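# Flip the upside-down carton and restack it barcode up

## Task

A carton sitting on top of a stack has its bar code facing down. Flip it over and set it back on top of a stack so the bar code faces up, it points the same way as the cartons beneath it, and it is aligned with them. Then release it and pull the grippers away. It only counts if the carton stays in place by itself once the robot has let go.

## Robot and tools

ROBOT. There are two six-joint arms, left_arm and right_arm, and each ends in a two-finger parallel gripper. Base poses in the scene frame: left_arm at (-0.029, +0.335, 0) with quat_wxyz (+0.997, 0, 0, +0.071), and right_arm at (+0.025, -0.293, 0) with quat_wxyz (+0.997, 0, 0, +0.080). Joint ranges in rad, from base to hand: waist -2.618 to 3.054, shoulder 0.000 to 3.142, elbow 0.000 to 3.142, wrist pitch -1.571 to 1.571, wrist yaw -1.571 to 1.571, wrist roll -2.094 to 2.094. The elbow cannot reach fully straight. Each gripper also carries a wrist camera mount that adds bulk near the hand.

FRAME. Every pose is given in one shared scene frame. Its origin is on the table surface midway between the arms, +z is up, +x points out across the table, and left_arm sits on the +y side. The words left and right are only arm names and say nothing about which side of an image something is on. In a gripper's own axes, the fingers extend along +z and close along y. end_effector_position is the point between the finger pads, roughly 1 cm short of the fingertips.

ROW FORMAT. A row always has 16 numbers, even when only one arm is meant to move. The first 8 are for left_arm: x, y, z, qw, qx, qy, qz, opening. The next 8 are the same fields for right_arm. x, y, z is an absolute target position in metres in the scene frame. The quaternion is an absolute target orientation, w first. The opening runs from -1 (closed) to +1 (fully open, 0.094 m between the fingers). To hold an arm still, repeat its last reported full pose and the opening it should keep. To keep an orientation steady, send one fixed quaternion every time rather than copying the reported one, which can drift.

execute_actions(actions): a list of up to 15 actions. Each action is a list of up to 15 rows, and each row is applied for one control step of 1/30 s. If an action has fewer than 15 rows, its final row repeats until 15 steps have passed, so one action lasts 0.5 s. Sending an empty list only returns the state and the images. An action is rejected for both arms if any target lies more than 0.6 m from that gripper's current position along any of the gripper's axes. If any action is malformed, or the first action fails that distance check, the whole call is rejected and nothing moves. At each step the target is limited to 70 mm and 16 degrees away from the measured pose. The arm then stops at that limited pose, so a distant goal needs further actions to reach. Position takes priority over orientation when both cannot be met.

move(target, speed, blocking): target is one 16-number row of absolute poses. Both grippers follow straight paths that finish together, lasting 0.5 to 10 s, and anything longer is cut off at 10 s. speed is given in m/s, from 0.002 to 0.5 with a default of 0.25, and turning is capped at twice that value in rad/s. The openings are sent when the move starts. Paths take no account of obstacles or the other arm, and a gripper may lag, stray, or overshoot the speed, especially near full reach. Faster contact hits harder, and aiming past a surface pushes harder. If blocking=false, the call returns after 0.5 s while the motion carries on, and any new move or execute_actions call is refused until a result shows the move has ended. Use wait(0) to check on it, or stop. The result adds a move: line giving the ending (done, off_target, moving, held, fault), the limits that acted (paced means the pose was clipped, held means some steps were blocked), and each gripper's distance from its target.

wait(seconds): seconds from 0 to 10. The scene runs on with the last commands held, and the wait returns early if a running move ends. stop(): brakes a running move and needs some stopping distance, though the fingers keep moving. zoom_image(camera, region): camera is cam_head_left or cam_head_right, and region is [x0, y0, x1, y1] in image pixels with (0, 0) at top left, no larger than 504 by 504. read_manual(section): only "licences" is available. finished_scene(scene): ends the current scene for good, so pass its number only once the carton is resting correctly on its own.

RESULTS. The state line shows, for each arm, the gripper position and quat_wxyz, and it can be slightly wrong at long reach. Hand target lines show where the controller is currently steering each gripper. grip_measured gives the finger opening on the same -1 to 1 scale. The last number in Joint positions is the real opening in metres, and readings may be off by about 1 mm. Joint torques include gravity and friction, so they are not zero in free air. Step readings list positions, and HELD marks steps where an arm's command was held back. pose unreachable means the clearance check changed or blocked a command. FAULT lines report an arm stopping. Motions often end a centimetre or more short, usually too low.

GRIPPING. To hold something, command an opening below grip_measured: about 0.03 below gives a firm grip, and less gives a lighter one. In this task each finger pad only applies about 13 to 25 N, so a carton can slip if it is gripped loosely or moved sharply.

CAMERAS. Both head cameras give 504x504 images, and their calibration (K, distortion, T_world_to_cam) is provided. The real cameras may be up to a couple of degrees and several millimetres off that calibration.

AVOID. Do not knock or place anything off the table, which counts as failure. Do not let the arms collide or push on each other. Avoid dropping, slamming, or shoving the cartons hard. Watch for MOTOR HOT warnings from 75 °C: at 90 °C an arm is halted for 10 s, and at 100 °C it goes limp and falls. Held parts may be tugged now and then, and loose objects may be nudged.

Each tool is called after "Call:" as name(argument=value, ...) on one line, values as JSON.

## Session

Call:
execute_actions(actions=[])

Scene clock: 0.00 s.
left_arm: end_effector_position=(+0.4578, +0.1975, +0.3428) grip_measured=+1.000 end_effector_quat_wxyz=(+0.184, -0.315, +0.687, -0.629) | right_arm: end_effector_position=(+0.1477, +0.1131, +0.3008) grip_measured=+1.000 end_effector_quat_wxyz=(+0.280, +0.177, +0.877, +0.347)
Joint positions: left_arm=[-0.157  1.687  1.455  0.021  0.83  -1.558  0.094] | right_arm=[ 1.365  1.605  1.679 -0.917  0.632  1.675  0.094]
Joint velocities: left_arm=[-0.012 -0.002  0.007 -0.007  0.051 -0.037  0.   ] | right_arm=[-0.002 -0.012 -0.017 -0.022 -0.037 -0.037  0.   ]
Joint torques (N m, as the arm reports them, + toward a larger angle): no reading
Motor temperatures (°C, as the motors report them): left_arm=[29 27 26 29 26 28] | right_arm=[28 27 29 26 29 27]
Hand target (left_arm): +0.455, +0.197, +0.354; +0.194, -0.304, +0.685, -0.633
Hand target (right_arm): +0.149, +0.110, +0.304; +0.286, +0.176, +0.877, +0.344

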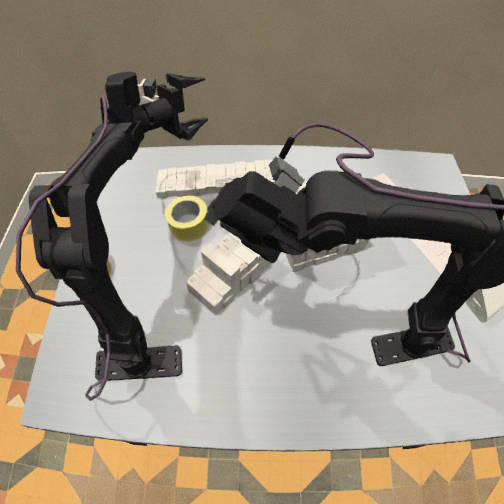

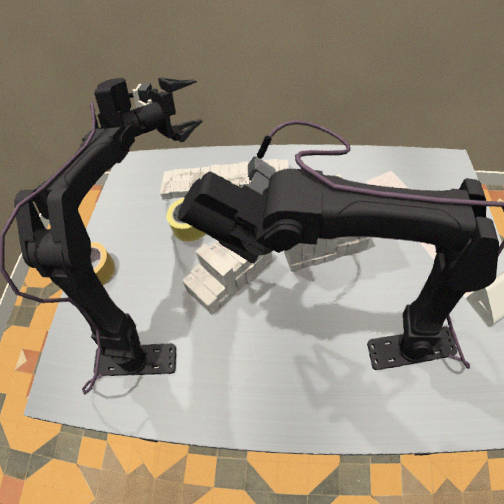

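Call:
move(target=[0.20, 0.50, 0.32, 0.25, -0.25, 0.93, 0.08, 1, 0.22, -0.46, 0.32, 0.25, 0.3, 0.92, -0.08, 1], speed=0.4)

Scene clock: 16.53 s.
left_arm: end_effector_position=(+0.2051, +0.4937, +0.3126) grip_measured=+1.000 end_effector_quat_wxyz=(+0.233, -0.248, +0.938, +0.065) | right_arm: end_effector_position=(+0.2224, -0.4627, +0.3109) grip_measured=+1.000 end_effector_quat_wxyz=(+0.249, +0.293, +0.918, -0.101)
Joint positions: left_arm=[ 0.473  1.371  1.791 -1.504  0.039  0.089  0.094] | right_arm=[-0.881  1.237  1.662 -1.451 -0.013 -0.099  0.094]
Joint velocities: left_arm=[-0.022  0.012 -0.002 -0.037  0.037  0.066  0.   ] | right_arm=[-0.002 -0.002 -0.002 -0.007 -0.022 -0.095  0.   ]
Joint torques (N m, as the arm reports them, + toward a larger angle): left_arm=[ 1.08 -4.38  4.78  1.42 -0.13  0.06] | right_arm=[-0.74 -1.48 10.03  0.97 -0.11  0.02]
Motor temperatures (°C, as the motors report them): left_arm=[29 29 28 32 26 28] | right_arm=[29 28 30 28 29 27]
Hand target (left_arm): +0.202, +0.498, +0.319; +0.247, -0.250, +0.933, +0.078
Hand target (right_arm): +0.224, -0.465, +0.318; +0.257, +0.293, +0.915, -0.102
Off the commanded pose (left_arm): 0.011 m, 3 deg.
Off the commanded pose (right_arm): 0.010 m, 3 deg.
move: off_target (left_arm, right_arm)

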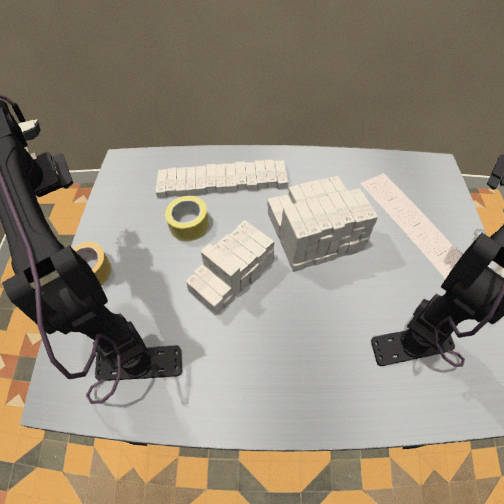

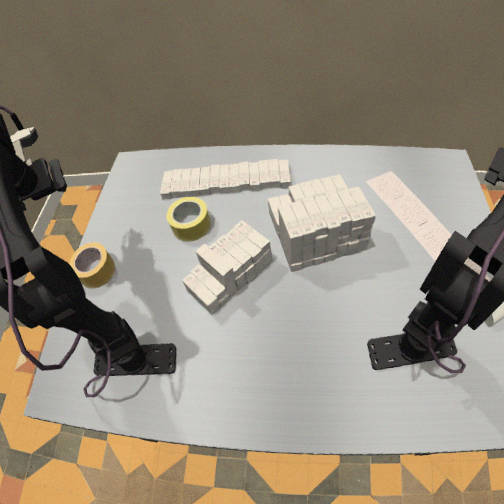

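Call:
zoom_image(camera="cam_head_left", region=[170, 205, 290, 325])

Call:
zoom_image(camera="cam_head_right", region=[170, 205, 290, 325])

Call:
zoom_image(camera="cam_head_left", region=[260, 160, 385, 285])

Call:
zoom_image(camera="cam_head_left", region=[145, 130, 295, 220])

Region (170, 205, 290, 325) of cam_head_left's 504x504 image, scaled by 4.200, with more detail than that image has.

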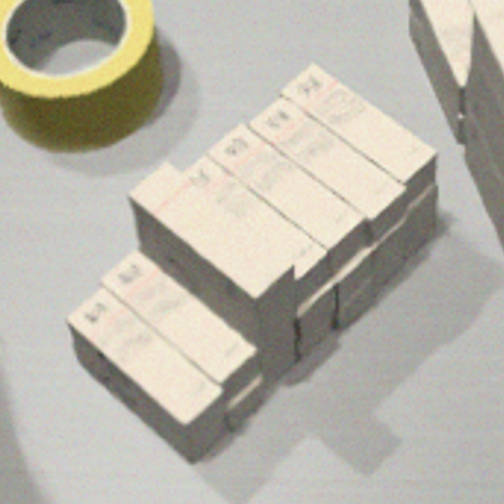

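Region (170, 205, 290, 325) of cam_head_right's 504x504 image, scaled by 4.200, with more detail than that image has.

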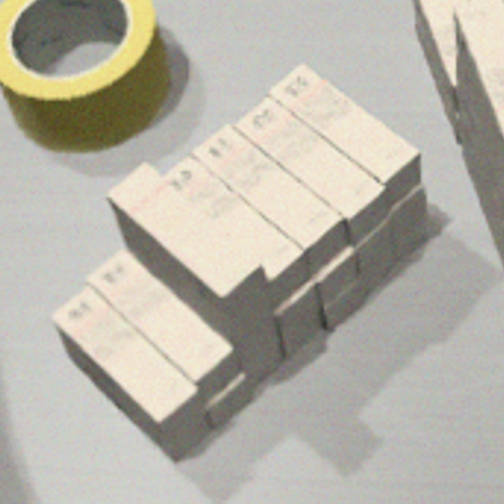

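Region (260, 160, 385, 285) of cam_head_left's 504x504 image, scaled by 4.032, with more detail than that image has.

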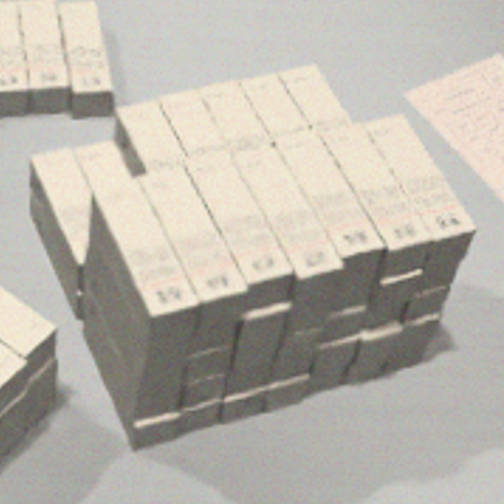

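Region (145, 130, 295, 220) of cam_head_left's 504x504 image, scaled by 3.360, with more detail than that image has; it fills the top 302 rows of this view, and the rest is white.

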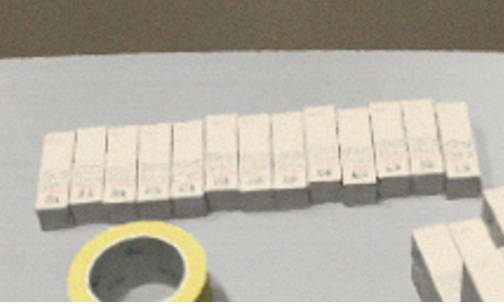

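Call:
zoom_image(camera="cam_head_left", region=[190, 235, 250, 295])

Call:
zoom_image(camera="cam_head_right", region=[185, 235, 245, 295])

Region (190, 235, 250, 295) of cam_head_left's 504x504 image, scaled by 8.400, with more detail than that image has.

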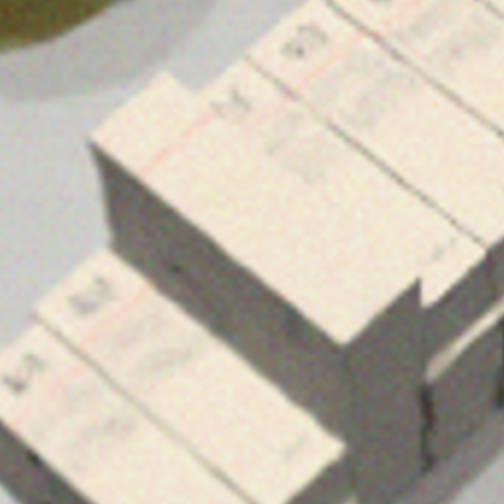

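Region (185, 235, 245, 295) of cam_head_right's 504x504 image, scaled by 8.400, with more detail than that image has.

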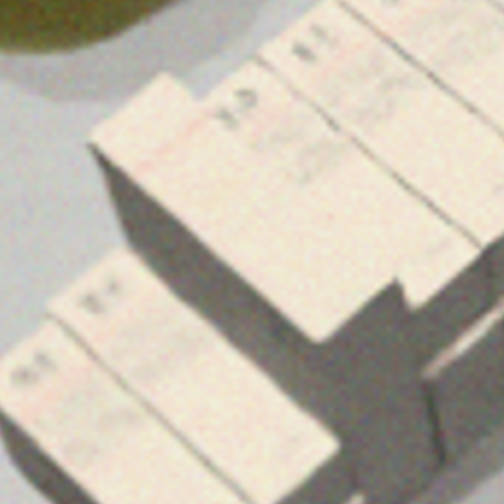

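Call:
zoom_image(camera="cam_head_left", region=[205, 255, 275, 325])

Call:
zoom_image(camera="cam_head_right", region=[200, 255, 270, 325])

Region (205, 255, 275, 325) of cam_head_left's 504x504 image, scaled by 7.200, with more detail than that image has.

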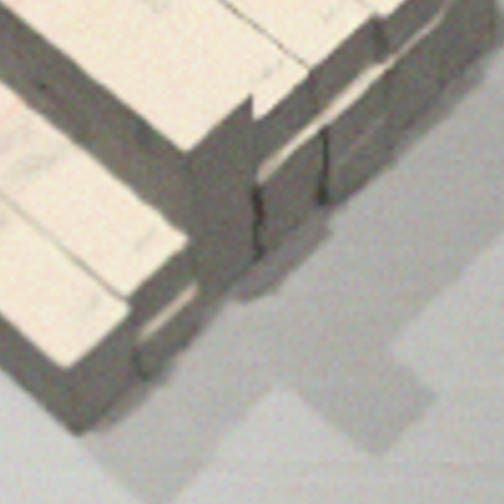

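Region (200, 255, 270, 325) of cam_head_right's 504x504 image, scaled by 7.200, with more detail than that image has.

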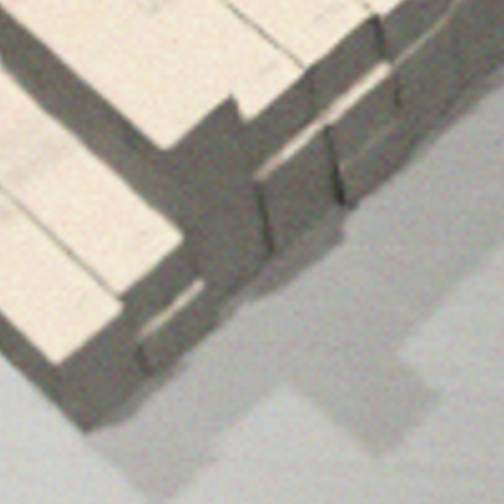

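Call:
move(target=[0.30, 0.34, 0.30, 0.0616, -0.0616, 0.7044, -0.7044, 0.5, 0.188, 0.152, 0.16, 0.158, -0.4084, 0.8961, 0.072, 0.3], speed=0.35)

Scene clock: 139.83 s.
left_arm: end_effector_position=(+0.3011, +0.3465, +0.2992) grip_measured=+0.501 end_effector_quat_wxyz=(+0.203, -0.192, +0.723, -0.632) | right_arm: end_effector_position=(+0.1870, +0.1557, +0.1536) grip_measured=+0.302 end_effector_quat_wxyz=(+0.168, -0.402, +0.896, +0.084)
Joint positions: left_arm=[ 0.453  1.67   1.46  -1.559  1.45   0.251  0.071] | right_arm=[ 1.114  2.048  1.935 -1.105  0.14   0.405  0.061]
Joint velocities: left_arm=[ 0.012 -0.007 -0.002 -0.007  0.066 -0.007 -0.001] | right_arm=[-0.017 -0.012 -0.007 -0.022  0.007 -0.037  0.001]
Joint torques (N m, as the arm reports them, + toward a larger angle): left_arm=[-0.89 -5.39  4.86 -0.09  0.89  0.09] | right_arm=[  0.44 -11.78  11.18   0.64   0.08   0.  ]
Motor temperatures (°C, as the motors report them): left_arm=[29 29 28 34 26 28] | right_arm=[29 27 34 30 29 27]
Hand target (left_arm): +0.301, +0.342, +0.302; +0.200, -0.192, +0.713, -0.644
Hand target (right_arm): +0.185, +0.160, +0.160; +0.171, -0.407, +0.893, +0.089
Off the commanded pose (left_arm): 0.007 m, 24 deg; orientation clipped at the last step of the last action.
Off the commanded pose (right_arm): 0.007 m, 2 deg.
joint sent to its limit (left arm) — the command would take joint 4 (wrist pitch) past its lower limit, so that joint was sent only as far as its limit.
move: off_target (left_arm); limits=paced

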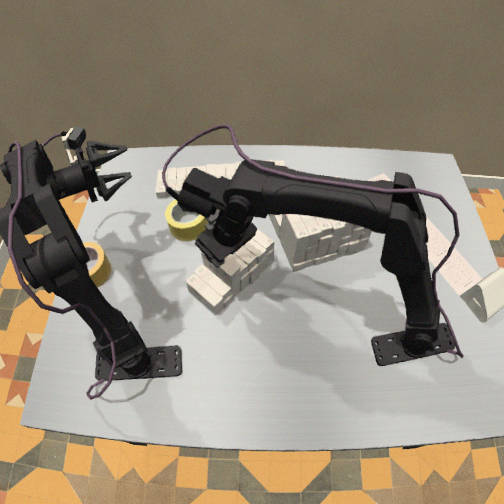

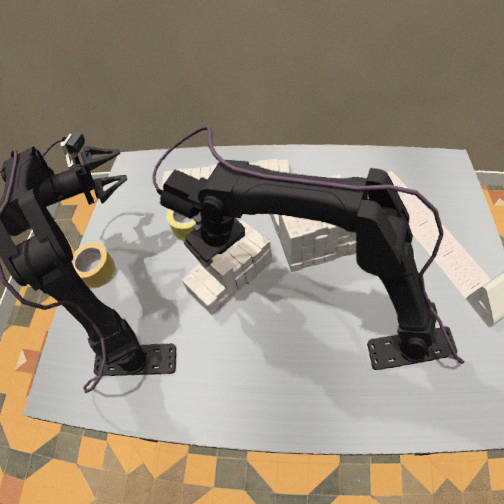

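Call:
zoom_image(camera="cam_head_left", region=[170, 205, 290, 325])

Call:
zoom_image(camera="cam_head_right", region=[170, 205, 290, 325])

Region (170, 205, 290, 325) of cam_head_left's 504x504 image, scaled by 4.200, with more detail than that image has.

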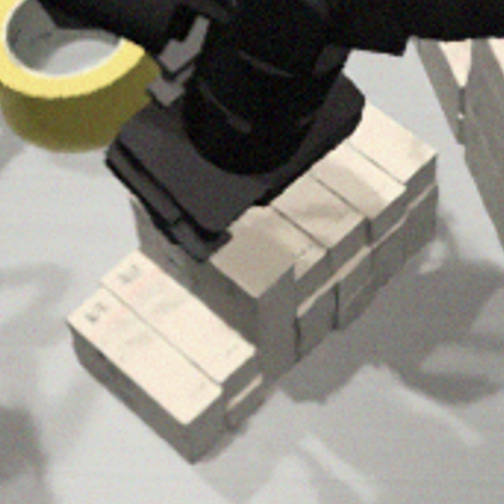

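Region (170, 205, 290, 325) of cam_head_right's 504x504 image, scaled by 4.200, with more detail than that image has.

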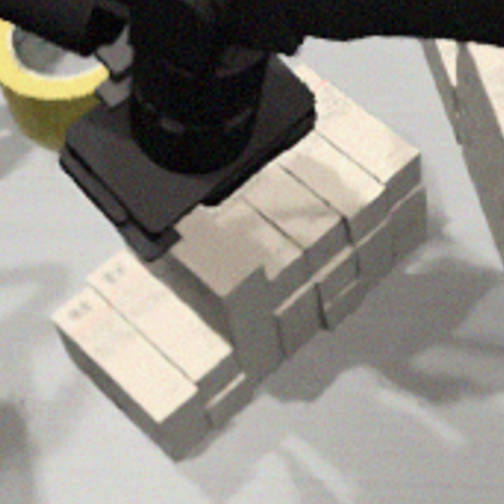

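Call:
zoom_image(camera="cam_head_left", region=[20, 110, 150, 240])

Region (20, 110, 150, 240) of cam_head_left's 504x504 image, scaled by 3.877, with more detail than that image has.

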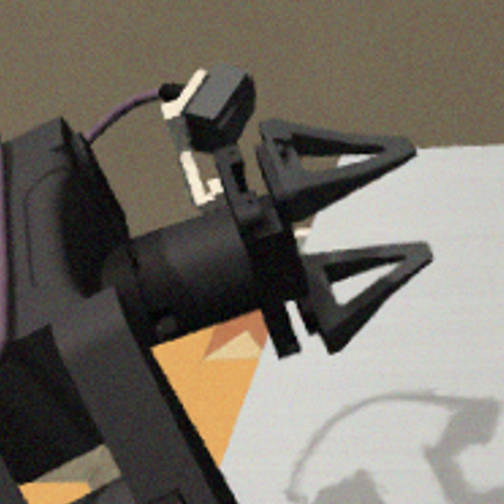

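Call:
move(target=[0.30, 0.37, 0.28, 0.2196, -0.530, 0.7568, -0.3135, 0.5, 0.1865, 0.147, 0.102, 0.158, -0.4084, 0.8961, 0.072, 0.3], speed=0.35)

Call:
zoom_image(camera="cam_head_left", region=[170, 205, 290, 325])

Call:
zoom_image(camera="cam_head_right", region=[170, 205, 290, 325])

Scene clock: 216.53 s.
left_arm: end_effector_position=(+0.3013, +0.3714, +0.2684) grip_measured=+0.501 end_effector_quat_wxyz=(+0.206, -0.530, +0.761, -0.313) | right_arm: end_effector_position=(+0.1857, +0.1514, +0.1057) grip_measured=+0.302 end_effector_quat_wxyz=(+0.160, -0.408, +0.896, +0.074)
Joint positions: left_arm=[ 0.217  1.305  1.389 -1.034  0.487 -1.017  0.071] | right_arm=[ 1.114  2.048  1.754 -0.95   0.14   0.395  0.061]
Joint velocities: left_arm=[-0.007 -0.017 -0.002 -0.022 -0.022  0.066  0.001] | right_arm=[ 0.012 -0.002  0.012 -0.007  0.022  0.051  0.001]
Joint torques (N m, as the arm reports them, + toward a larger angle): left_arm=[-1.04 -4.    9.24  1.23  0.13 -0.01] | right_arm=[ -0.43 -12.76   6.22   0.76   0.09   0.  ]
Motor temperatures (°C, as the motors report them): left_arm=[29 30 28 32 28 28] | right_arm=[29 34 35 30 29 27]
Hand target (left_arm): +0.299, +0.368, +0.278; +0.214, -0.525, +0.762, -0.312
Hand target (right_arm): +0.187, +0.148, +0.102; +0.158, -0.409, +0.896, +0.072
Off the commanded pose (left_arm): 0.012 m, 2 deg.
Off the commanded pose (right_arm): 0.006 m, 0 deg.
move: off_target (left_arm)

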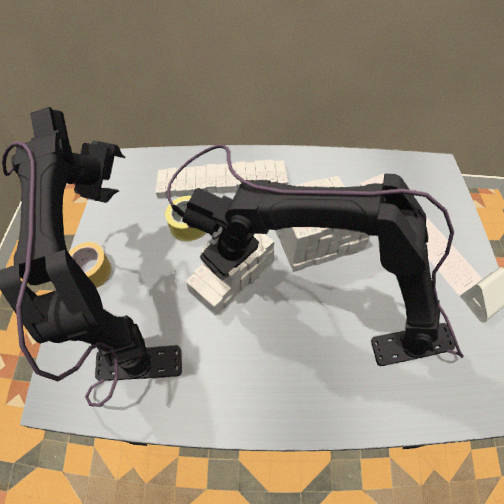

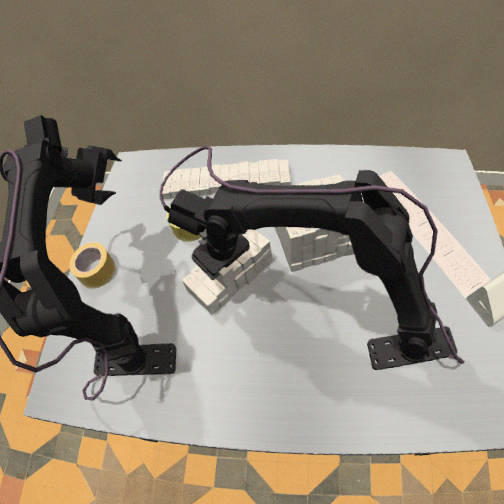

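Region (170, 205, 290, 325) of cam_head_left's 504x504 image, scaled by 4.200, with more detail than that image has.

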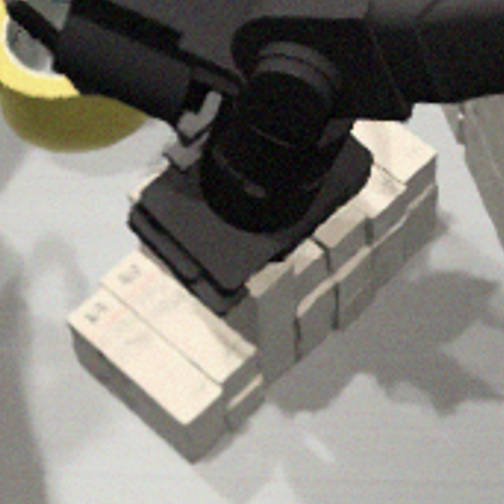

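Region (170, 205, 290, 325) of cam_head_right's 504x504 image, scaled by 4.200, with more detail than that image has.

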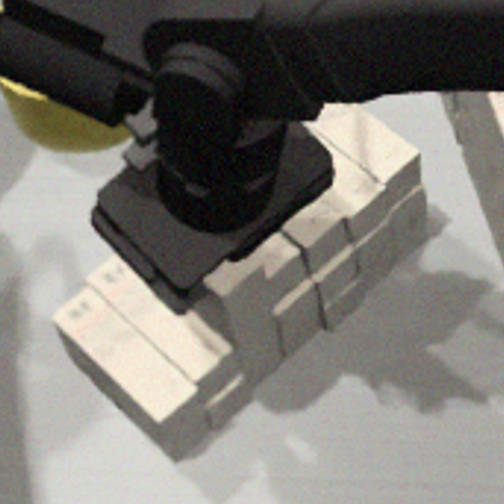

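Call:
move(target=[0.30, 0.37, 0.28, 0.2196, -0.530, 0.7568, -0.3135, 0.5, 0.190, 0.145, 0.086, 0.158, -0.4084, 0.8961, 0.072, 0.3], speed=0.05)

Call:
zoom_image(camera="cam_head_left", region=[170, 205, 290, 325])

Scene clock: 227.67 s.
left_arm: end_effector_position=(+0.3011, +0.3726, +0.2678) grip_measured=+0.501 end_effector_quat_wxyz=(+0.205, -0.538, +0.756, -0.312) | right_arm: end_effector_position=(+0.1895, +0.1562, +0.1044) grip_measured=+0.302 end_effector_quat_wxyz=(+0.179, -0.409, +0.891, +0.085)
Joint positions: left_arm=[ 0.217  1.305  1.389 -1.034  0.479 -1.034  0.071] | right_arm=[ 1.114  2.032  1.71  -0.879  0.152  0.384  0.061]
Joint velocities: left_arm=[-0.002 -0.027 -0.002  0.007 -0.037 -0.022 -0.001] | right_arm=[ 0.002 -0.012 -0.002 -0.081 -0.037  0.081  0.001]
Joint torques (N m, as the arm reports them, + toward a larger angle): left_arm=[-0.92 -4.47  8.77  1.35  0.06 -0.04] | right_arm=[ -1.05 -11.34   4.69   0.82  -0.07   0.03]
Motor temperatures (°C, as the motors report them): left_arm=[29 30 29 33 27 28] | right_arm=[29 35 34 30 29 27]
Hand target (left_arm): +0.300, +0.370, +0.280; +0.220, -0.530, +0.757, -0.313
Hand target (right_arm): +0.190, +0.145, +0.086; +0.158, -0.408, +0.896, +0.072
Off the commanded pose (left_arm): 0.012 m, 2 deg.
Off the commanded pose (right_arm): 0.022 m, 3 deg.
move: off_target (left_arm, right_arm)

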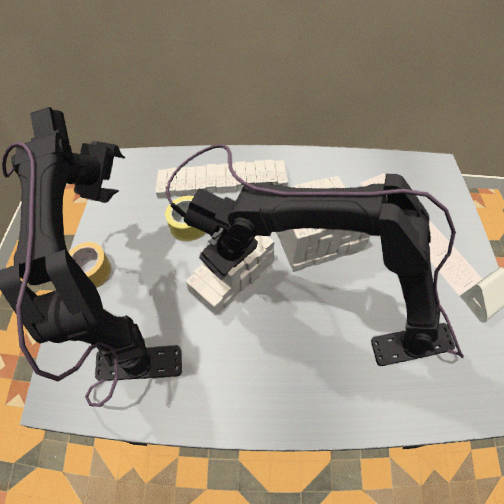

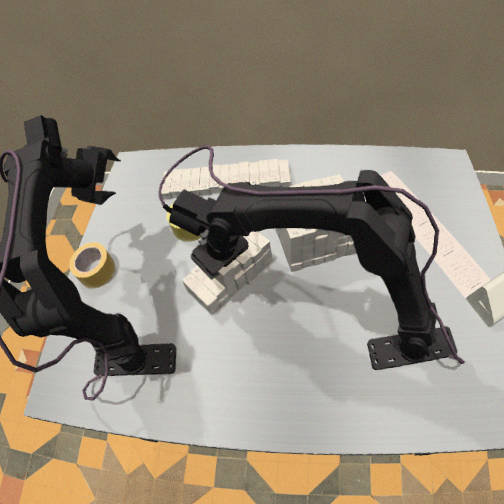

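Region (170, 205, 290, 325) of cam_head_left's 504x504 image, scaled by 4.200, with more detail than that image has.

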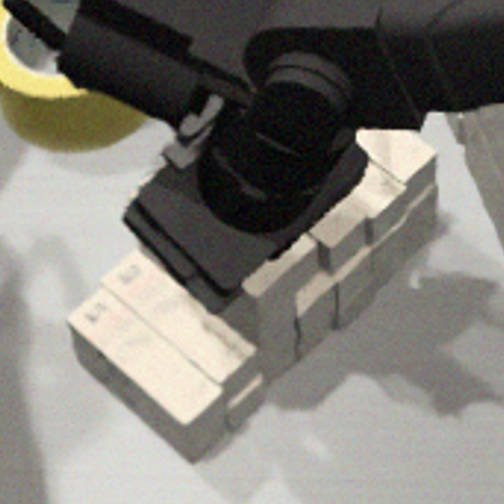

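Call:
move(target=[0.30, 0.37, 0.28, 0.2196, -0.530, 0.7568, -0.3135, 0.5, 0.189, 0.149, 0.114, 0.158, -0.4084, 0.8961, 0.072, 0.3], speed=0.05)

Call:
zoom_image(camera="cam_head_left", region=[170, 205, 290, 325])

Scene clock: 234.40 s.
left_arm: end_effector_position=(+0.3011, +0.3726, +0.2678) grip_measured=+0.501 end_effector_quat_wxyz=(+0.205, -0.538, +0.756, -0.312) | right_arm: end_effector_position=(+0.1841, +0.1461, +0.1100) grip_measured=+0.302 end_effector_quat_wxyz=(+0.157, -0.414, +0.894, +0.070)
Joint positions: left_arm=[ 0.217  1.305  1.389 -1.034  0.479 -1.034  0.071] | right_arm=[ 1.114  2.032  1.75  -0.971  0.14   0.384  0.061]
Joint velocities: left_arm=[-0.002 -0.007 -0.012 -0.037 -0.007 -0.007  0.   ] | right_arm=[-0.022 -0.002 -0.017 -0.022 -0.081 -0.081 -0.   ]
Joint torques (N m, as the arm reports them, + toward a larger angle): left_arm=[-0.87 -4.48  8.66  1.38  0.1  -0.02] | right_arm=[ -0.76 -11.03  11.02   0.55   0.08   0.07]
Motor temperatures (°C, as the motors report them): left_arm=[29 30 29 33 27 28] | right_arm=[29 35 34 30 29 27]
Hand target (left_arm): +0.300, +0.370, +0.280; +0.220, -0.530, +0.757, -0.314
Hand target (right_arm): +0.189, +0.149, +0.114; +0.159, -0.409, +0.896, +0.072
Off the commanded pose (left_arm): 0.012 m, 2 deg.
Off the commanded pose (right_arm): 0.007 m, 1 deg.
move: off_target (left_arm)

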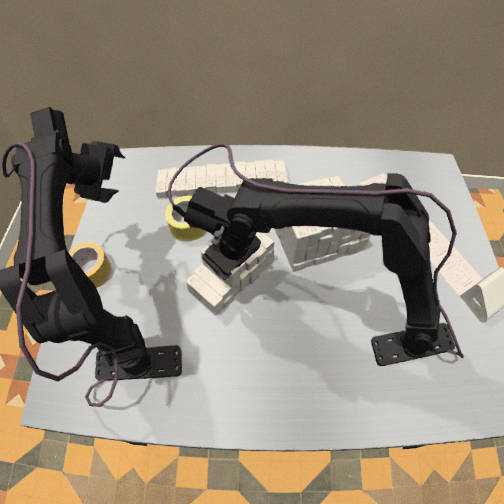

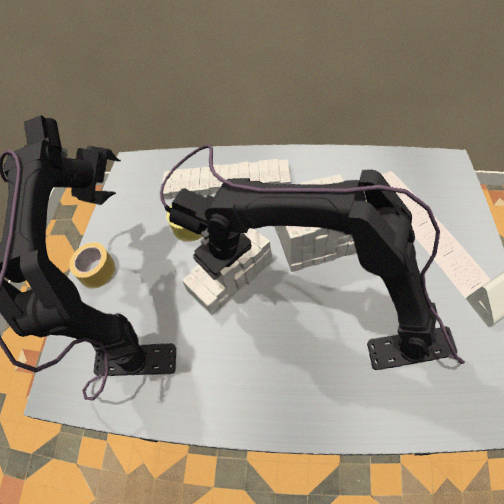

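Region (170, 205, 290, 325) of cam_head_left's 504x504 image, scaled by 4.200, with more detail than that image has.

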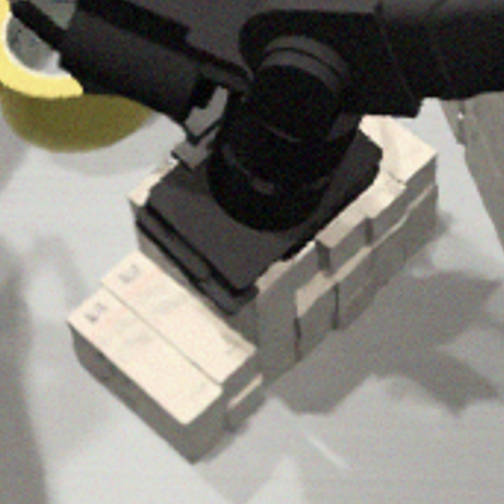

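Call:
execute_actions(actions=[[[0.30,0.37,0.28,0.2196,-0.530,0.7568,-0.3135,0.5,0.189,0.149,0.114,0.158,-0.4084,0.8961,0.072,0.15],[0.30,0.37,0.28,0.2196,-0.530,0.7568,-0.3135,0.5,0.189,0.149,0.114,0.158,-0.4084,0.8961,0.072,0.05],[0.30,0.37,0.28,0.2196,-0.530,0.7568,-0.3135,0.5,0.189,0.149,0.114,0.158,-0.4084,0.8961,0.072,-0.05],[0.30,0.37,0.28,0.2196,-0.530,0.7568,-0.3135,0.5,0.189,0.149,0.114,0.158,-0.4084,0.8961,0.072,-0.12],[0.30,0.37,0.28,0.2196,-0.530,0.7568,-0.3135,0.5,0.189,0.149,0.114,0.158,-0.4084,0.8961,0.072,-0.18],[0.30,0.37,0.28,0.2196,-0.530,0.7568,-0.3135,0.5,0.189,0.149,0.114,0.158,-0.4084,0.8961,0.072,-0.24],[0.30,0.37,0.28,0.2196,-0.530,0.7568,-0.3135,0.5,0.189,0.149,0.114,0.158,-0.4084,0.8961,0.072,-0.29],[0.30,0.37,0.28,0.2196,-0.530,0.7568,-0.3135,0.5,0.189,0.149,0.114,0.158,-0.4084,0.8961,0.072,-0.34],[0.30,0.37,0.28,0.2196,-0.530,0.7568,-0.3135,0.5,0.189,0.149,0.114,0.158,-0.4084,0.8961,0.072,-0.38],[0.30,0.37,0.28,0.2196,-0.530,0.7568,-0.3135,0.5,0.189,0.149,0.114,0.158,-0.4084,0.8961,0.072,-0.42],[0.30,0.37,0.28,0.2196,-0.530,0.7568,-0.3135,0.5,0.189,0.149,0.114,0.158,-0.4084,0.8961,0.072,-0.46],[0.30,0.37,0.28,0.2196,-0.530,0.7568,-0.3135,0.5,0.189,0.149,0.114,0.158,-0.4084,0.8961,0.072,-0.50]]])

Call:
zoom_image(camera="cam_head_left", region=[170, 205, 290, 325])

Scene clock: 251.43 s.
left_arm: end_effector_position=(+0.3011, +0.3726, +0.2678) grip_measured=+0.501 end_effector_quat_wxyz=(+0.205, -0.538, +0.756, -0.311) | right_arm: end_effector_position=(+0.1836, +0.1457, +0.1098) grip_measured=-0.401 end_effector_quat_wxyz=(+0.156, -0.414, +0.894, +0.070)
Joint positions: left_arm=[ 0.217  1.305  1.389 -1.034  0.479 -1.034  0.071] | right_arm=[ 1.114  2.032  1.75  -0.973  0.137  0.384  0.028]
Joint velocities: left_arm=[-0.007 -0.002 -0.012 -0.022 -0.007 -0.037  0.001] | right_arm=[-0.002 -0.012 -0.002  0.022  0.051 -0.007 -0.001]
Joint torques (N m, as the arm reports them, + toward a larger angle): left_arm=[-0.96 -4.44  8.67  1.36  0.13 -0.02] | right_arm=[ -0.64 -10.88  11.19   0.53   0.02   0.1 ]
Motor temperatures (°C, as the motors report them): left_arm=[29 30 30 34 27 28] | right_arm=[29 34 35 30 29 27]
Hand target (left_arm): +0.300, +0.370, +0.280; +0.220, -0.530, +0.757, -0.313
Hand target (right_arm): +0.189, +0.149, +0.114; +0.158, -0.408, +0.896, +0.072
Off the commanded pose (left_arm): 0.013 m, 2 deg.
Off the commanded pose (right_arm): 0.008 m, 1 deg.
Step readings (end_effector_position):
0: left_arm (+0.3011, +0.3726, +0.2678) | right_arm (+0.1839, +0.1458, +0.1099)
1: left_arm (+0.3011, +0.3726, +0.2678) | right_arm (+0.1839, +0.1458, +0.1099)
2: left_arm (+0.3011, +0.3726, +0.2678) | right_arm (+0.1839, +0.1458, +0.1099)
4: left_arm (+0.3011, +0.3726, +0.2678) | right_arm (+0.1838, +0.1457, +0.1098)
8: left_arm (+0.3011, +0.3726, +0.2678) | right_arm (+0.1836, +0.1457, +0.1098)
15: end_effector_position above

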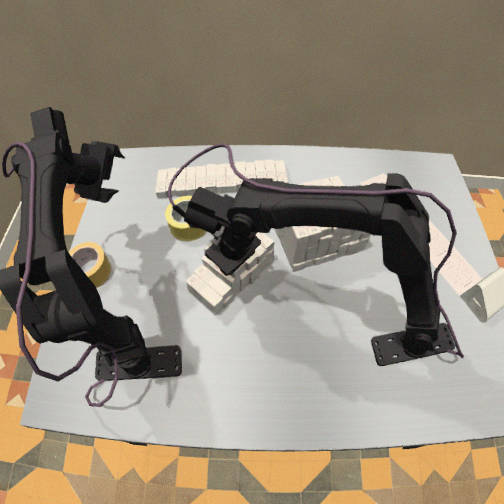

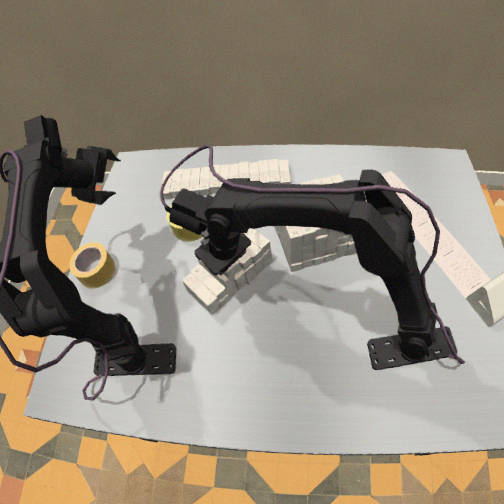

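Region (170, 205, 290, 325) of cam_head_left's 504x504 image, scaled by 4.200, with more detail than that image has.

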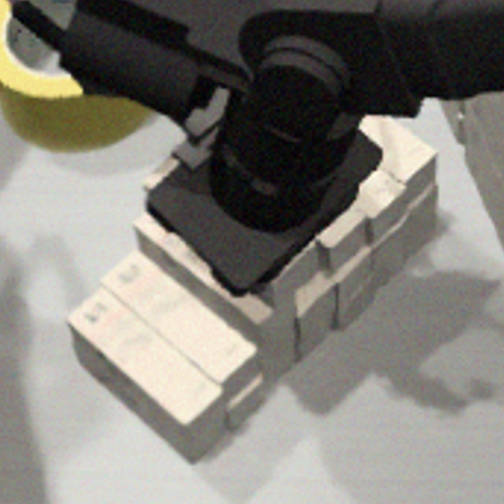

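Call:
move(target=[0.30, 0.37, 0.28, 0.2196, -0.530, 0.7568, -0.3135, 0.5, 0.186, 0.142, 0.175, 0.158, -0.4084, 0.8961, 0.072, -0.5], speed=0.15)

Call:
move(target=[0.245, 0.14, 0.30, 0.0616, -0.0616, 0.7044, -0.7044, 0.5, 0.22, 0.0, 0.30, 0.0616, 0.0616, 0.7044, 0.7044, -0.5], speed=0.4)

Scene clock: 270.10 s.
left_arm: end_effector_position=(+0.3011, +0.3726, +0.2678) grip_measured=+0.501 end_effector_quat_wxyz=(+0.205, -0.538, +0.756, -0.311) | right_arm: end_effector_position=(+0.1815, +0.1391, +0.1665) grip_measured=-0.401 end_effector_quat_wxyz=(+0.152, -0.415, +0.895, +0.066)
Joint positions: left_arm=[ 0.217  1.305  1.389 -1.034  0.479 -1.034  0.071] | right_arm=[ 1.114  2.032  1.98  -1.214  0.137  0.384  0.028]
Joint velocities: left_arm=[-0.007 -0.012 -0.017  0.022 -0.007 -0.022  0.001] | right_arm=[-0.012 -0.002  0.007 -0.037  0.066 -0.007 -0.001]
Joint torques (N m, as the arm reports them, + toward a larger angle): left_arm=[-0.92 -4.48  8.76  1.34  0.11 -0.02] | right_arm=[ -0.52 -11.75  10.96   0.56   0.1    0.02]
Motor temperatures (°C, as the motors report them): left_arm=[29 30 30 34 27 28] | right_arm=[29 35 36 30 29 27]
Hand target (left_arm): +0.300, +0.370, +0.280; +0.220, -0.530, +0.757, -0.313
Hand target (right_arm): +0.186, +0.141, +0.175; +0.158, -0.408, +0.896, +0.072
Off the commanded pose (left_arm): 0.013 m, 2 deg.
Off the commanded pose (right_arm): 0.010 m, 1 deg.
move: off_target (left_arm)

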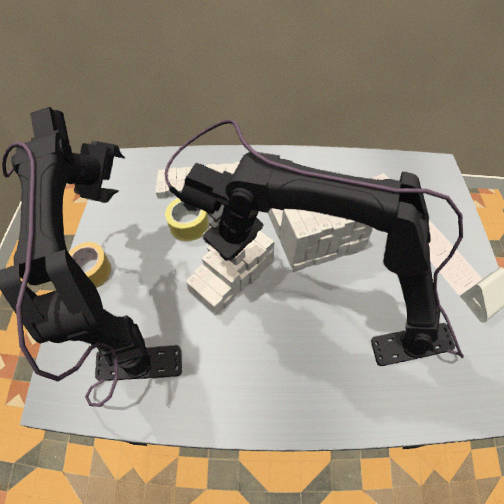

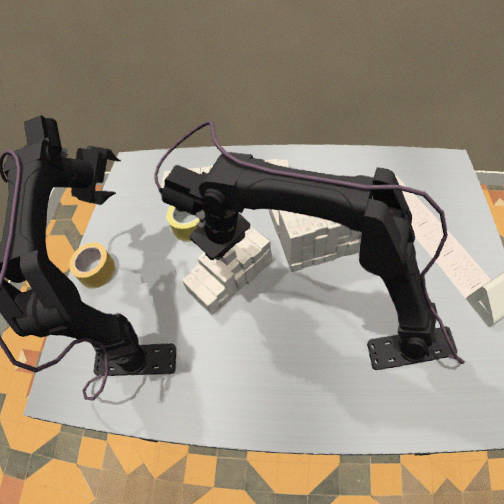

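Scene clock: 273.40 s.
left_arm: end_effector_position=(+0.2448, +0.1463, +0.3017) grip_measured=+0.501 end_effector_quat_wxyz=(+0.068, -0.068, +0.706, -0.702) | right_arm: end_effector_position=(+0.2227, -0.0000, +0.3008) grip_measured=-0.401 end_effector_quat_wxyz=(+0.051, +0.069, +0.711, +0.698)
Joint positions: left_arm=[-0.205  1.203  0.721  0.458  1.313 -1.546  0.071] | right_arm=[ 0.446  1.036  0.641  0.364 -0.796  1.574  0.028]
Joint velocities: left_arm=[-0.012  0.007 -0.027  0.066  0.022  0.066 -0.001] | right_arm=[ 0.002 -0.002 -0.007  0.022 -0.022 -0.051  0.   ]
Joint torques (N m, as the arm reports them, + toward a larger angle): left_arm=[-1.25 -2.03  6.23  1.73  0.04 -0.03] | right_arm=[-0.38 -4.38  7.56  1.64  0.03  0.05]
Motor temperatures (°C, as the motors report them): left_arm=[29 30 30 34 27 28] | right_arm=[29 34 36 30 29 27]
Hand target (left_arm): +0.243, +0.142, +0.299; +0.064, -0.061, +0.706, -0.703
Hand target (right_arm): +0.221, -0.003, +0.303; +0.060, +0.066, +0.706, +0.702
Off the commanded pose (left_arm): 0.007 m, 1 deg.
Off the commanded pose (right_arm): 0.003 m, 2 deg.
move: done

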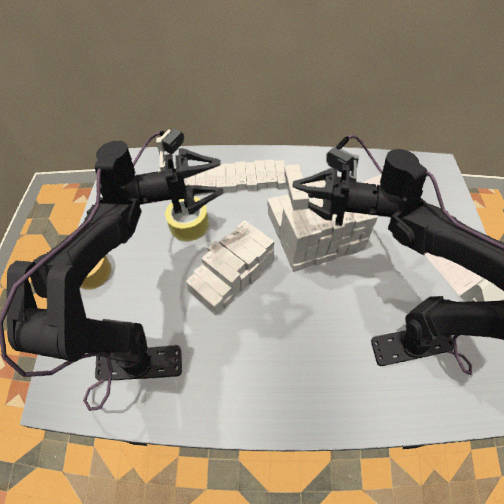

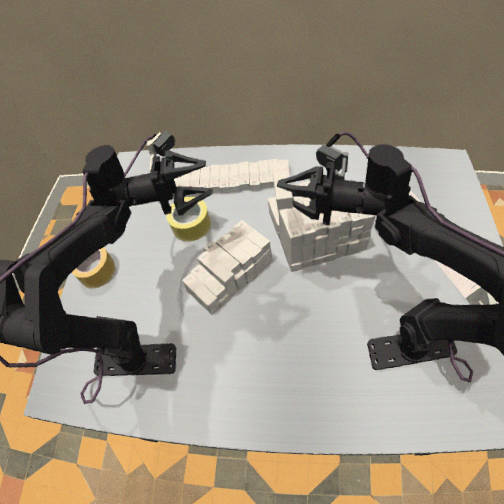

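Call:
zoom_image(camera="cam_head_left", region=[200, 125, 350, 235])

Call:
zoom_image(camera="cam_head_right", region=[185, 125, 335, 235])

Call:
zoom_image(camera="cam_head_left", region=[265, 150, 335, 220])

Region (200, 125, 350, 235) of cam_head_left's 504x504 image, scaled by 3.360, with more detail than that image has; it fills the top 370 rows of this view, and the rest is white.

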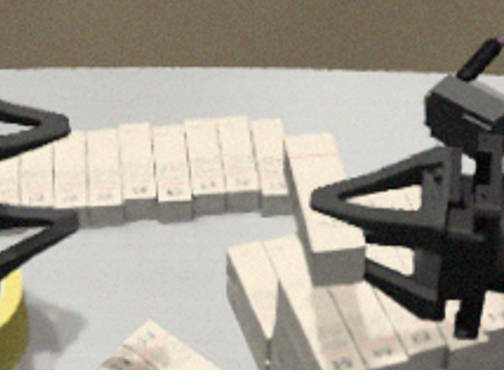

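Region (185, 125, 335, 235) of cam_head_right's 504x504 image, scaled by 3.360, with more detail than that image has; it fills the top 370 rows of this view, and the rest is white.

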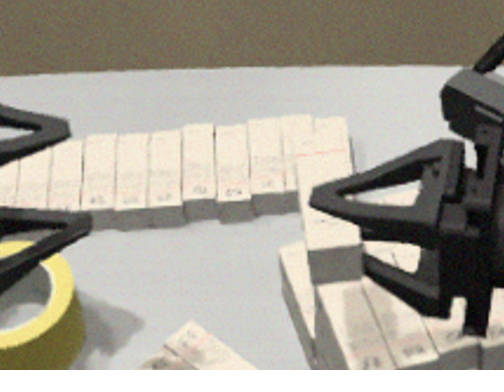

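Region (265, 150, 335, 220) of cam_head_left's 504x504 image, scaled by 7.200, with more detail than that image has.

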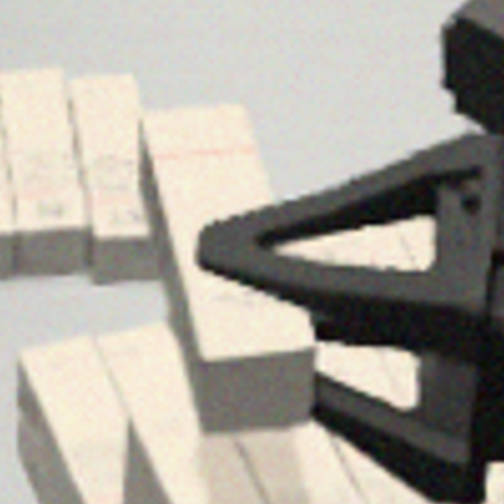

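Call:
move(target=[0.257, 0.004, 0.287, 0.0555, -0.0555, 0.7049, -0.7049, 0.4, 0.22, 0.0, 0.30, 0.0616, 0.0616, 0.7044, 0.7044, -0.5], speed=0.2)

Call:
zoom_image(camera="cam_head_left", region=[245, 135, 335, 225])

Call:
zoom_image(camera="cam_head_right", region=[230, 135, 320, 225])

Scene clock: 339.67 s.
left_arm: end_effector_position=(+0.2589, +0.0128, +0.2731) grip_measured=+0.401 end_effector_quat_wxyz=(+0.045, -0.075, +0.713, -0.695) | right_arm: end_effector_position=(+0.2277, -0.0013, +0.3025) grip_measured=-0.401 end_effector_quat_wxyz=(+0.068, +0.074, +0.704, +0.703)
Joint positions: left_arm=[-0.663  1.477  0.829  0.601  0.879 -1.576  0.066] | right_arm=[ 0.446  1.036  0.626  0.407 -0.765  1.576  0.028]
Joint velocities: left_arm=[ 0.002 -0.007 -0.002 -0.066  0.007 -0.022  0.   ] | right_arm=[-0.027 -0.012  0.007 -0.037  0.037  0.037  0.   ]
Joint torques (N m, as the arm reports them, + toward a larger angle): left_arm=[-1.74 -4.43  9.89  2.12 -0.09  0.02] | right_arm=[ 0.57 -3.36  7.69  1.6  -0.19 -0.01]
Motor temperatures (°C, as the motors report them): left_arm=[29 29 30 37 27 28] | right_arm=[29 31 34 36 29 27]
Hand target (left_arm): +0.257, +0.005, +0.287; +0.055, -0.056, +0.704, -0.706
Hand target (right_arm): +0.220, -0.000, +0.300; +0.061, +0.062, +0.704, +0.704
Off the commanded pose (left_arm): 0.017 m, 3 deg.
Off the commanded pose (right_arm): 0.008 m, 2 deg.
move: off_target (left_arm)

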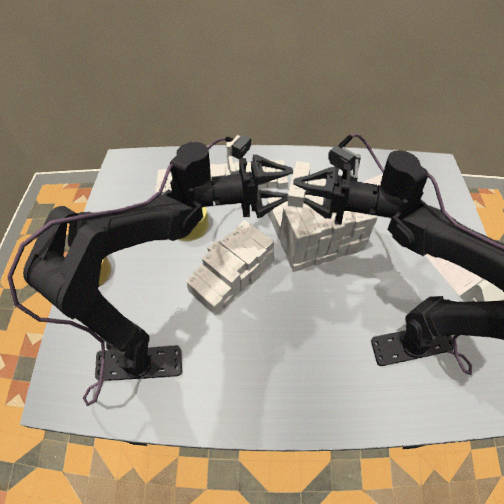

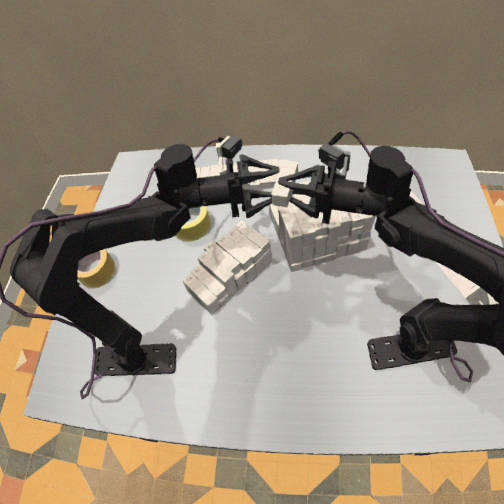

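Region (245, 135, 335, 225) of cam_head_left's 504x504 image, scaled by 5.600, with more detail than that image has.

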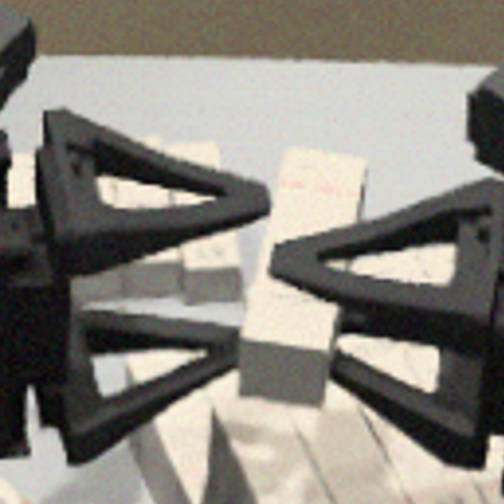

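Region (230, 135, 320, 225) of cam_head_right's 504x504 image, scaled by 5.600, with more detail than that image has.

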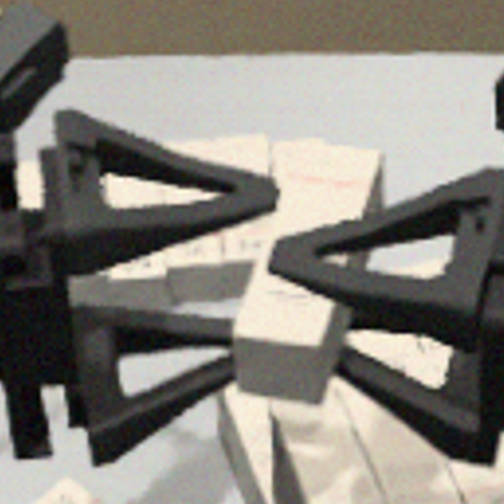

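Call:
move(target=[0.258, 0.055, 0.312, 0.0123, -0.0123, 0.707, -0.707, 0.7, 0.222, -0.002, 0.30, -0.0123, -0.0123, 0.707, 0.707, -0.5], speed=0.2)

Call:
zoom_image(camera="cam_head_left", region=[245, 135, 335, 225])

Call:
zoom_image(camera="cam_head_right", region=[230, 135, 320, 225])

Scene clock: 364.50 s.
left_arm: end_effector_position=(+0.2592, +0.0518, +0.2970) grip_measured=+0.698 end_effector_quat_wxyz=(+0.004, -0.024, +0.710, -0.704) | right_arm: end_effector_position=(+0.2167, -0.0021, +0.2866) grip_measured=-0.401 end_effector_quat_wxyz=(-0.027, +0.002, +0.715, +0.699)
Joint positions: left_arm=[-0.504  1.462  0.897  0.539  1.17  -1.576  0.08 ] | right_arm=[ 0.354  1.16   0.651  0.463 -1.092  1.571  0.028]
Joint velocities: left_arm=[ 0.002  0.002  0.012  0.022 -0.066  0.022 -0.001] | right_arm=[ 0.017 -0.017 -0.002  0.037 -0.095  0.022 -0.001]
Joint torques (N m, as the arm reports them, + toward a larger angle): left_arm=[ 0.92 -6.22  9.41  1.5   0.13  0.02] | right_arm=[-0.82 -2.2  11.93  1.52 -0.13 -0.09]
Motor temperatures (°C, as the motors report them): left_arm=[29 30 31 39 27 28] | right_arm=[29 30 34 37 29 27]
Hand target (left_arm): +0.257, +0.055, +0.312; +0.013, -0.012, +0.707, -0.707
Hand target (right_arm): +0.222, -0.002, +0.299; -0.012, -0.013, +0.708, +0.706
Off the commanded pose (left_arm): 0.015 m, 2 deg.
Off the commanded pose (right_arm): 0.014 m, 3 deg.
move: off_target (left_arm, right_arm)

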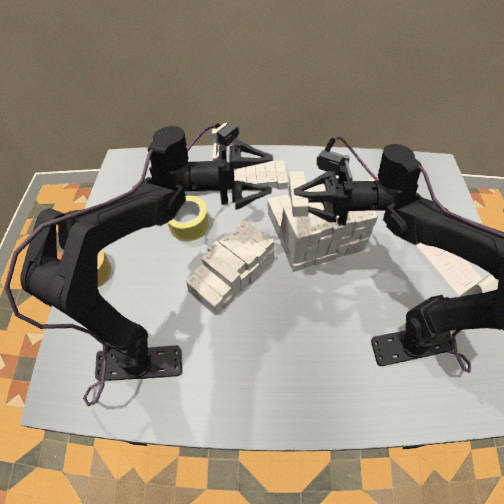

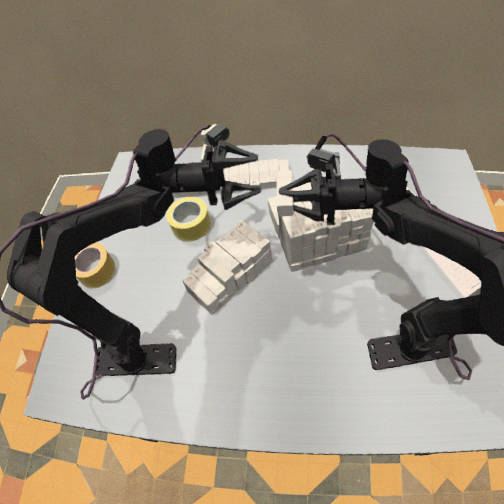

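Region (245, 135, 335, 225) of cam_head_left's 504x504 image, scaled by 5.600, with more detail than that image has.

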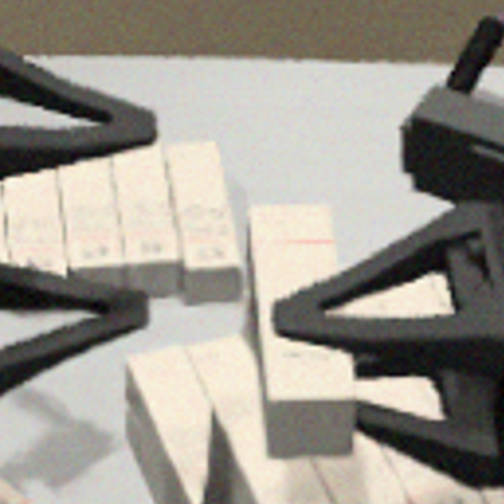

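Region (230, 135, 320, 225) of cam_head_right's 504x504 image, scaled by 5.600, with more detail than that image has.

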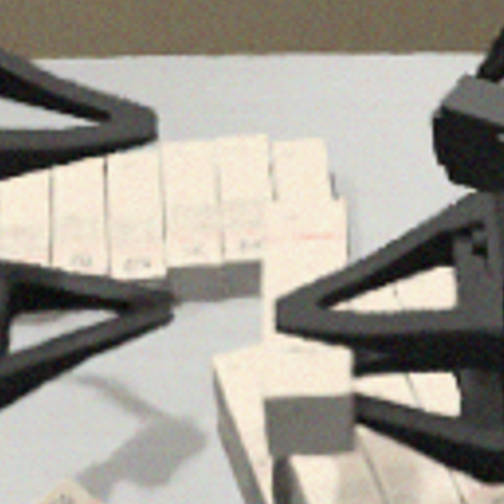

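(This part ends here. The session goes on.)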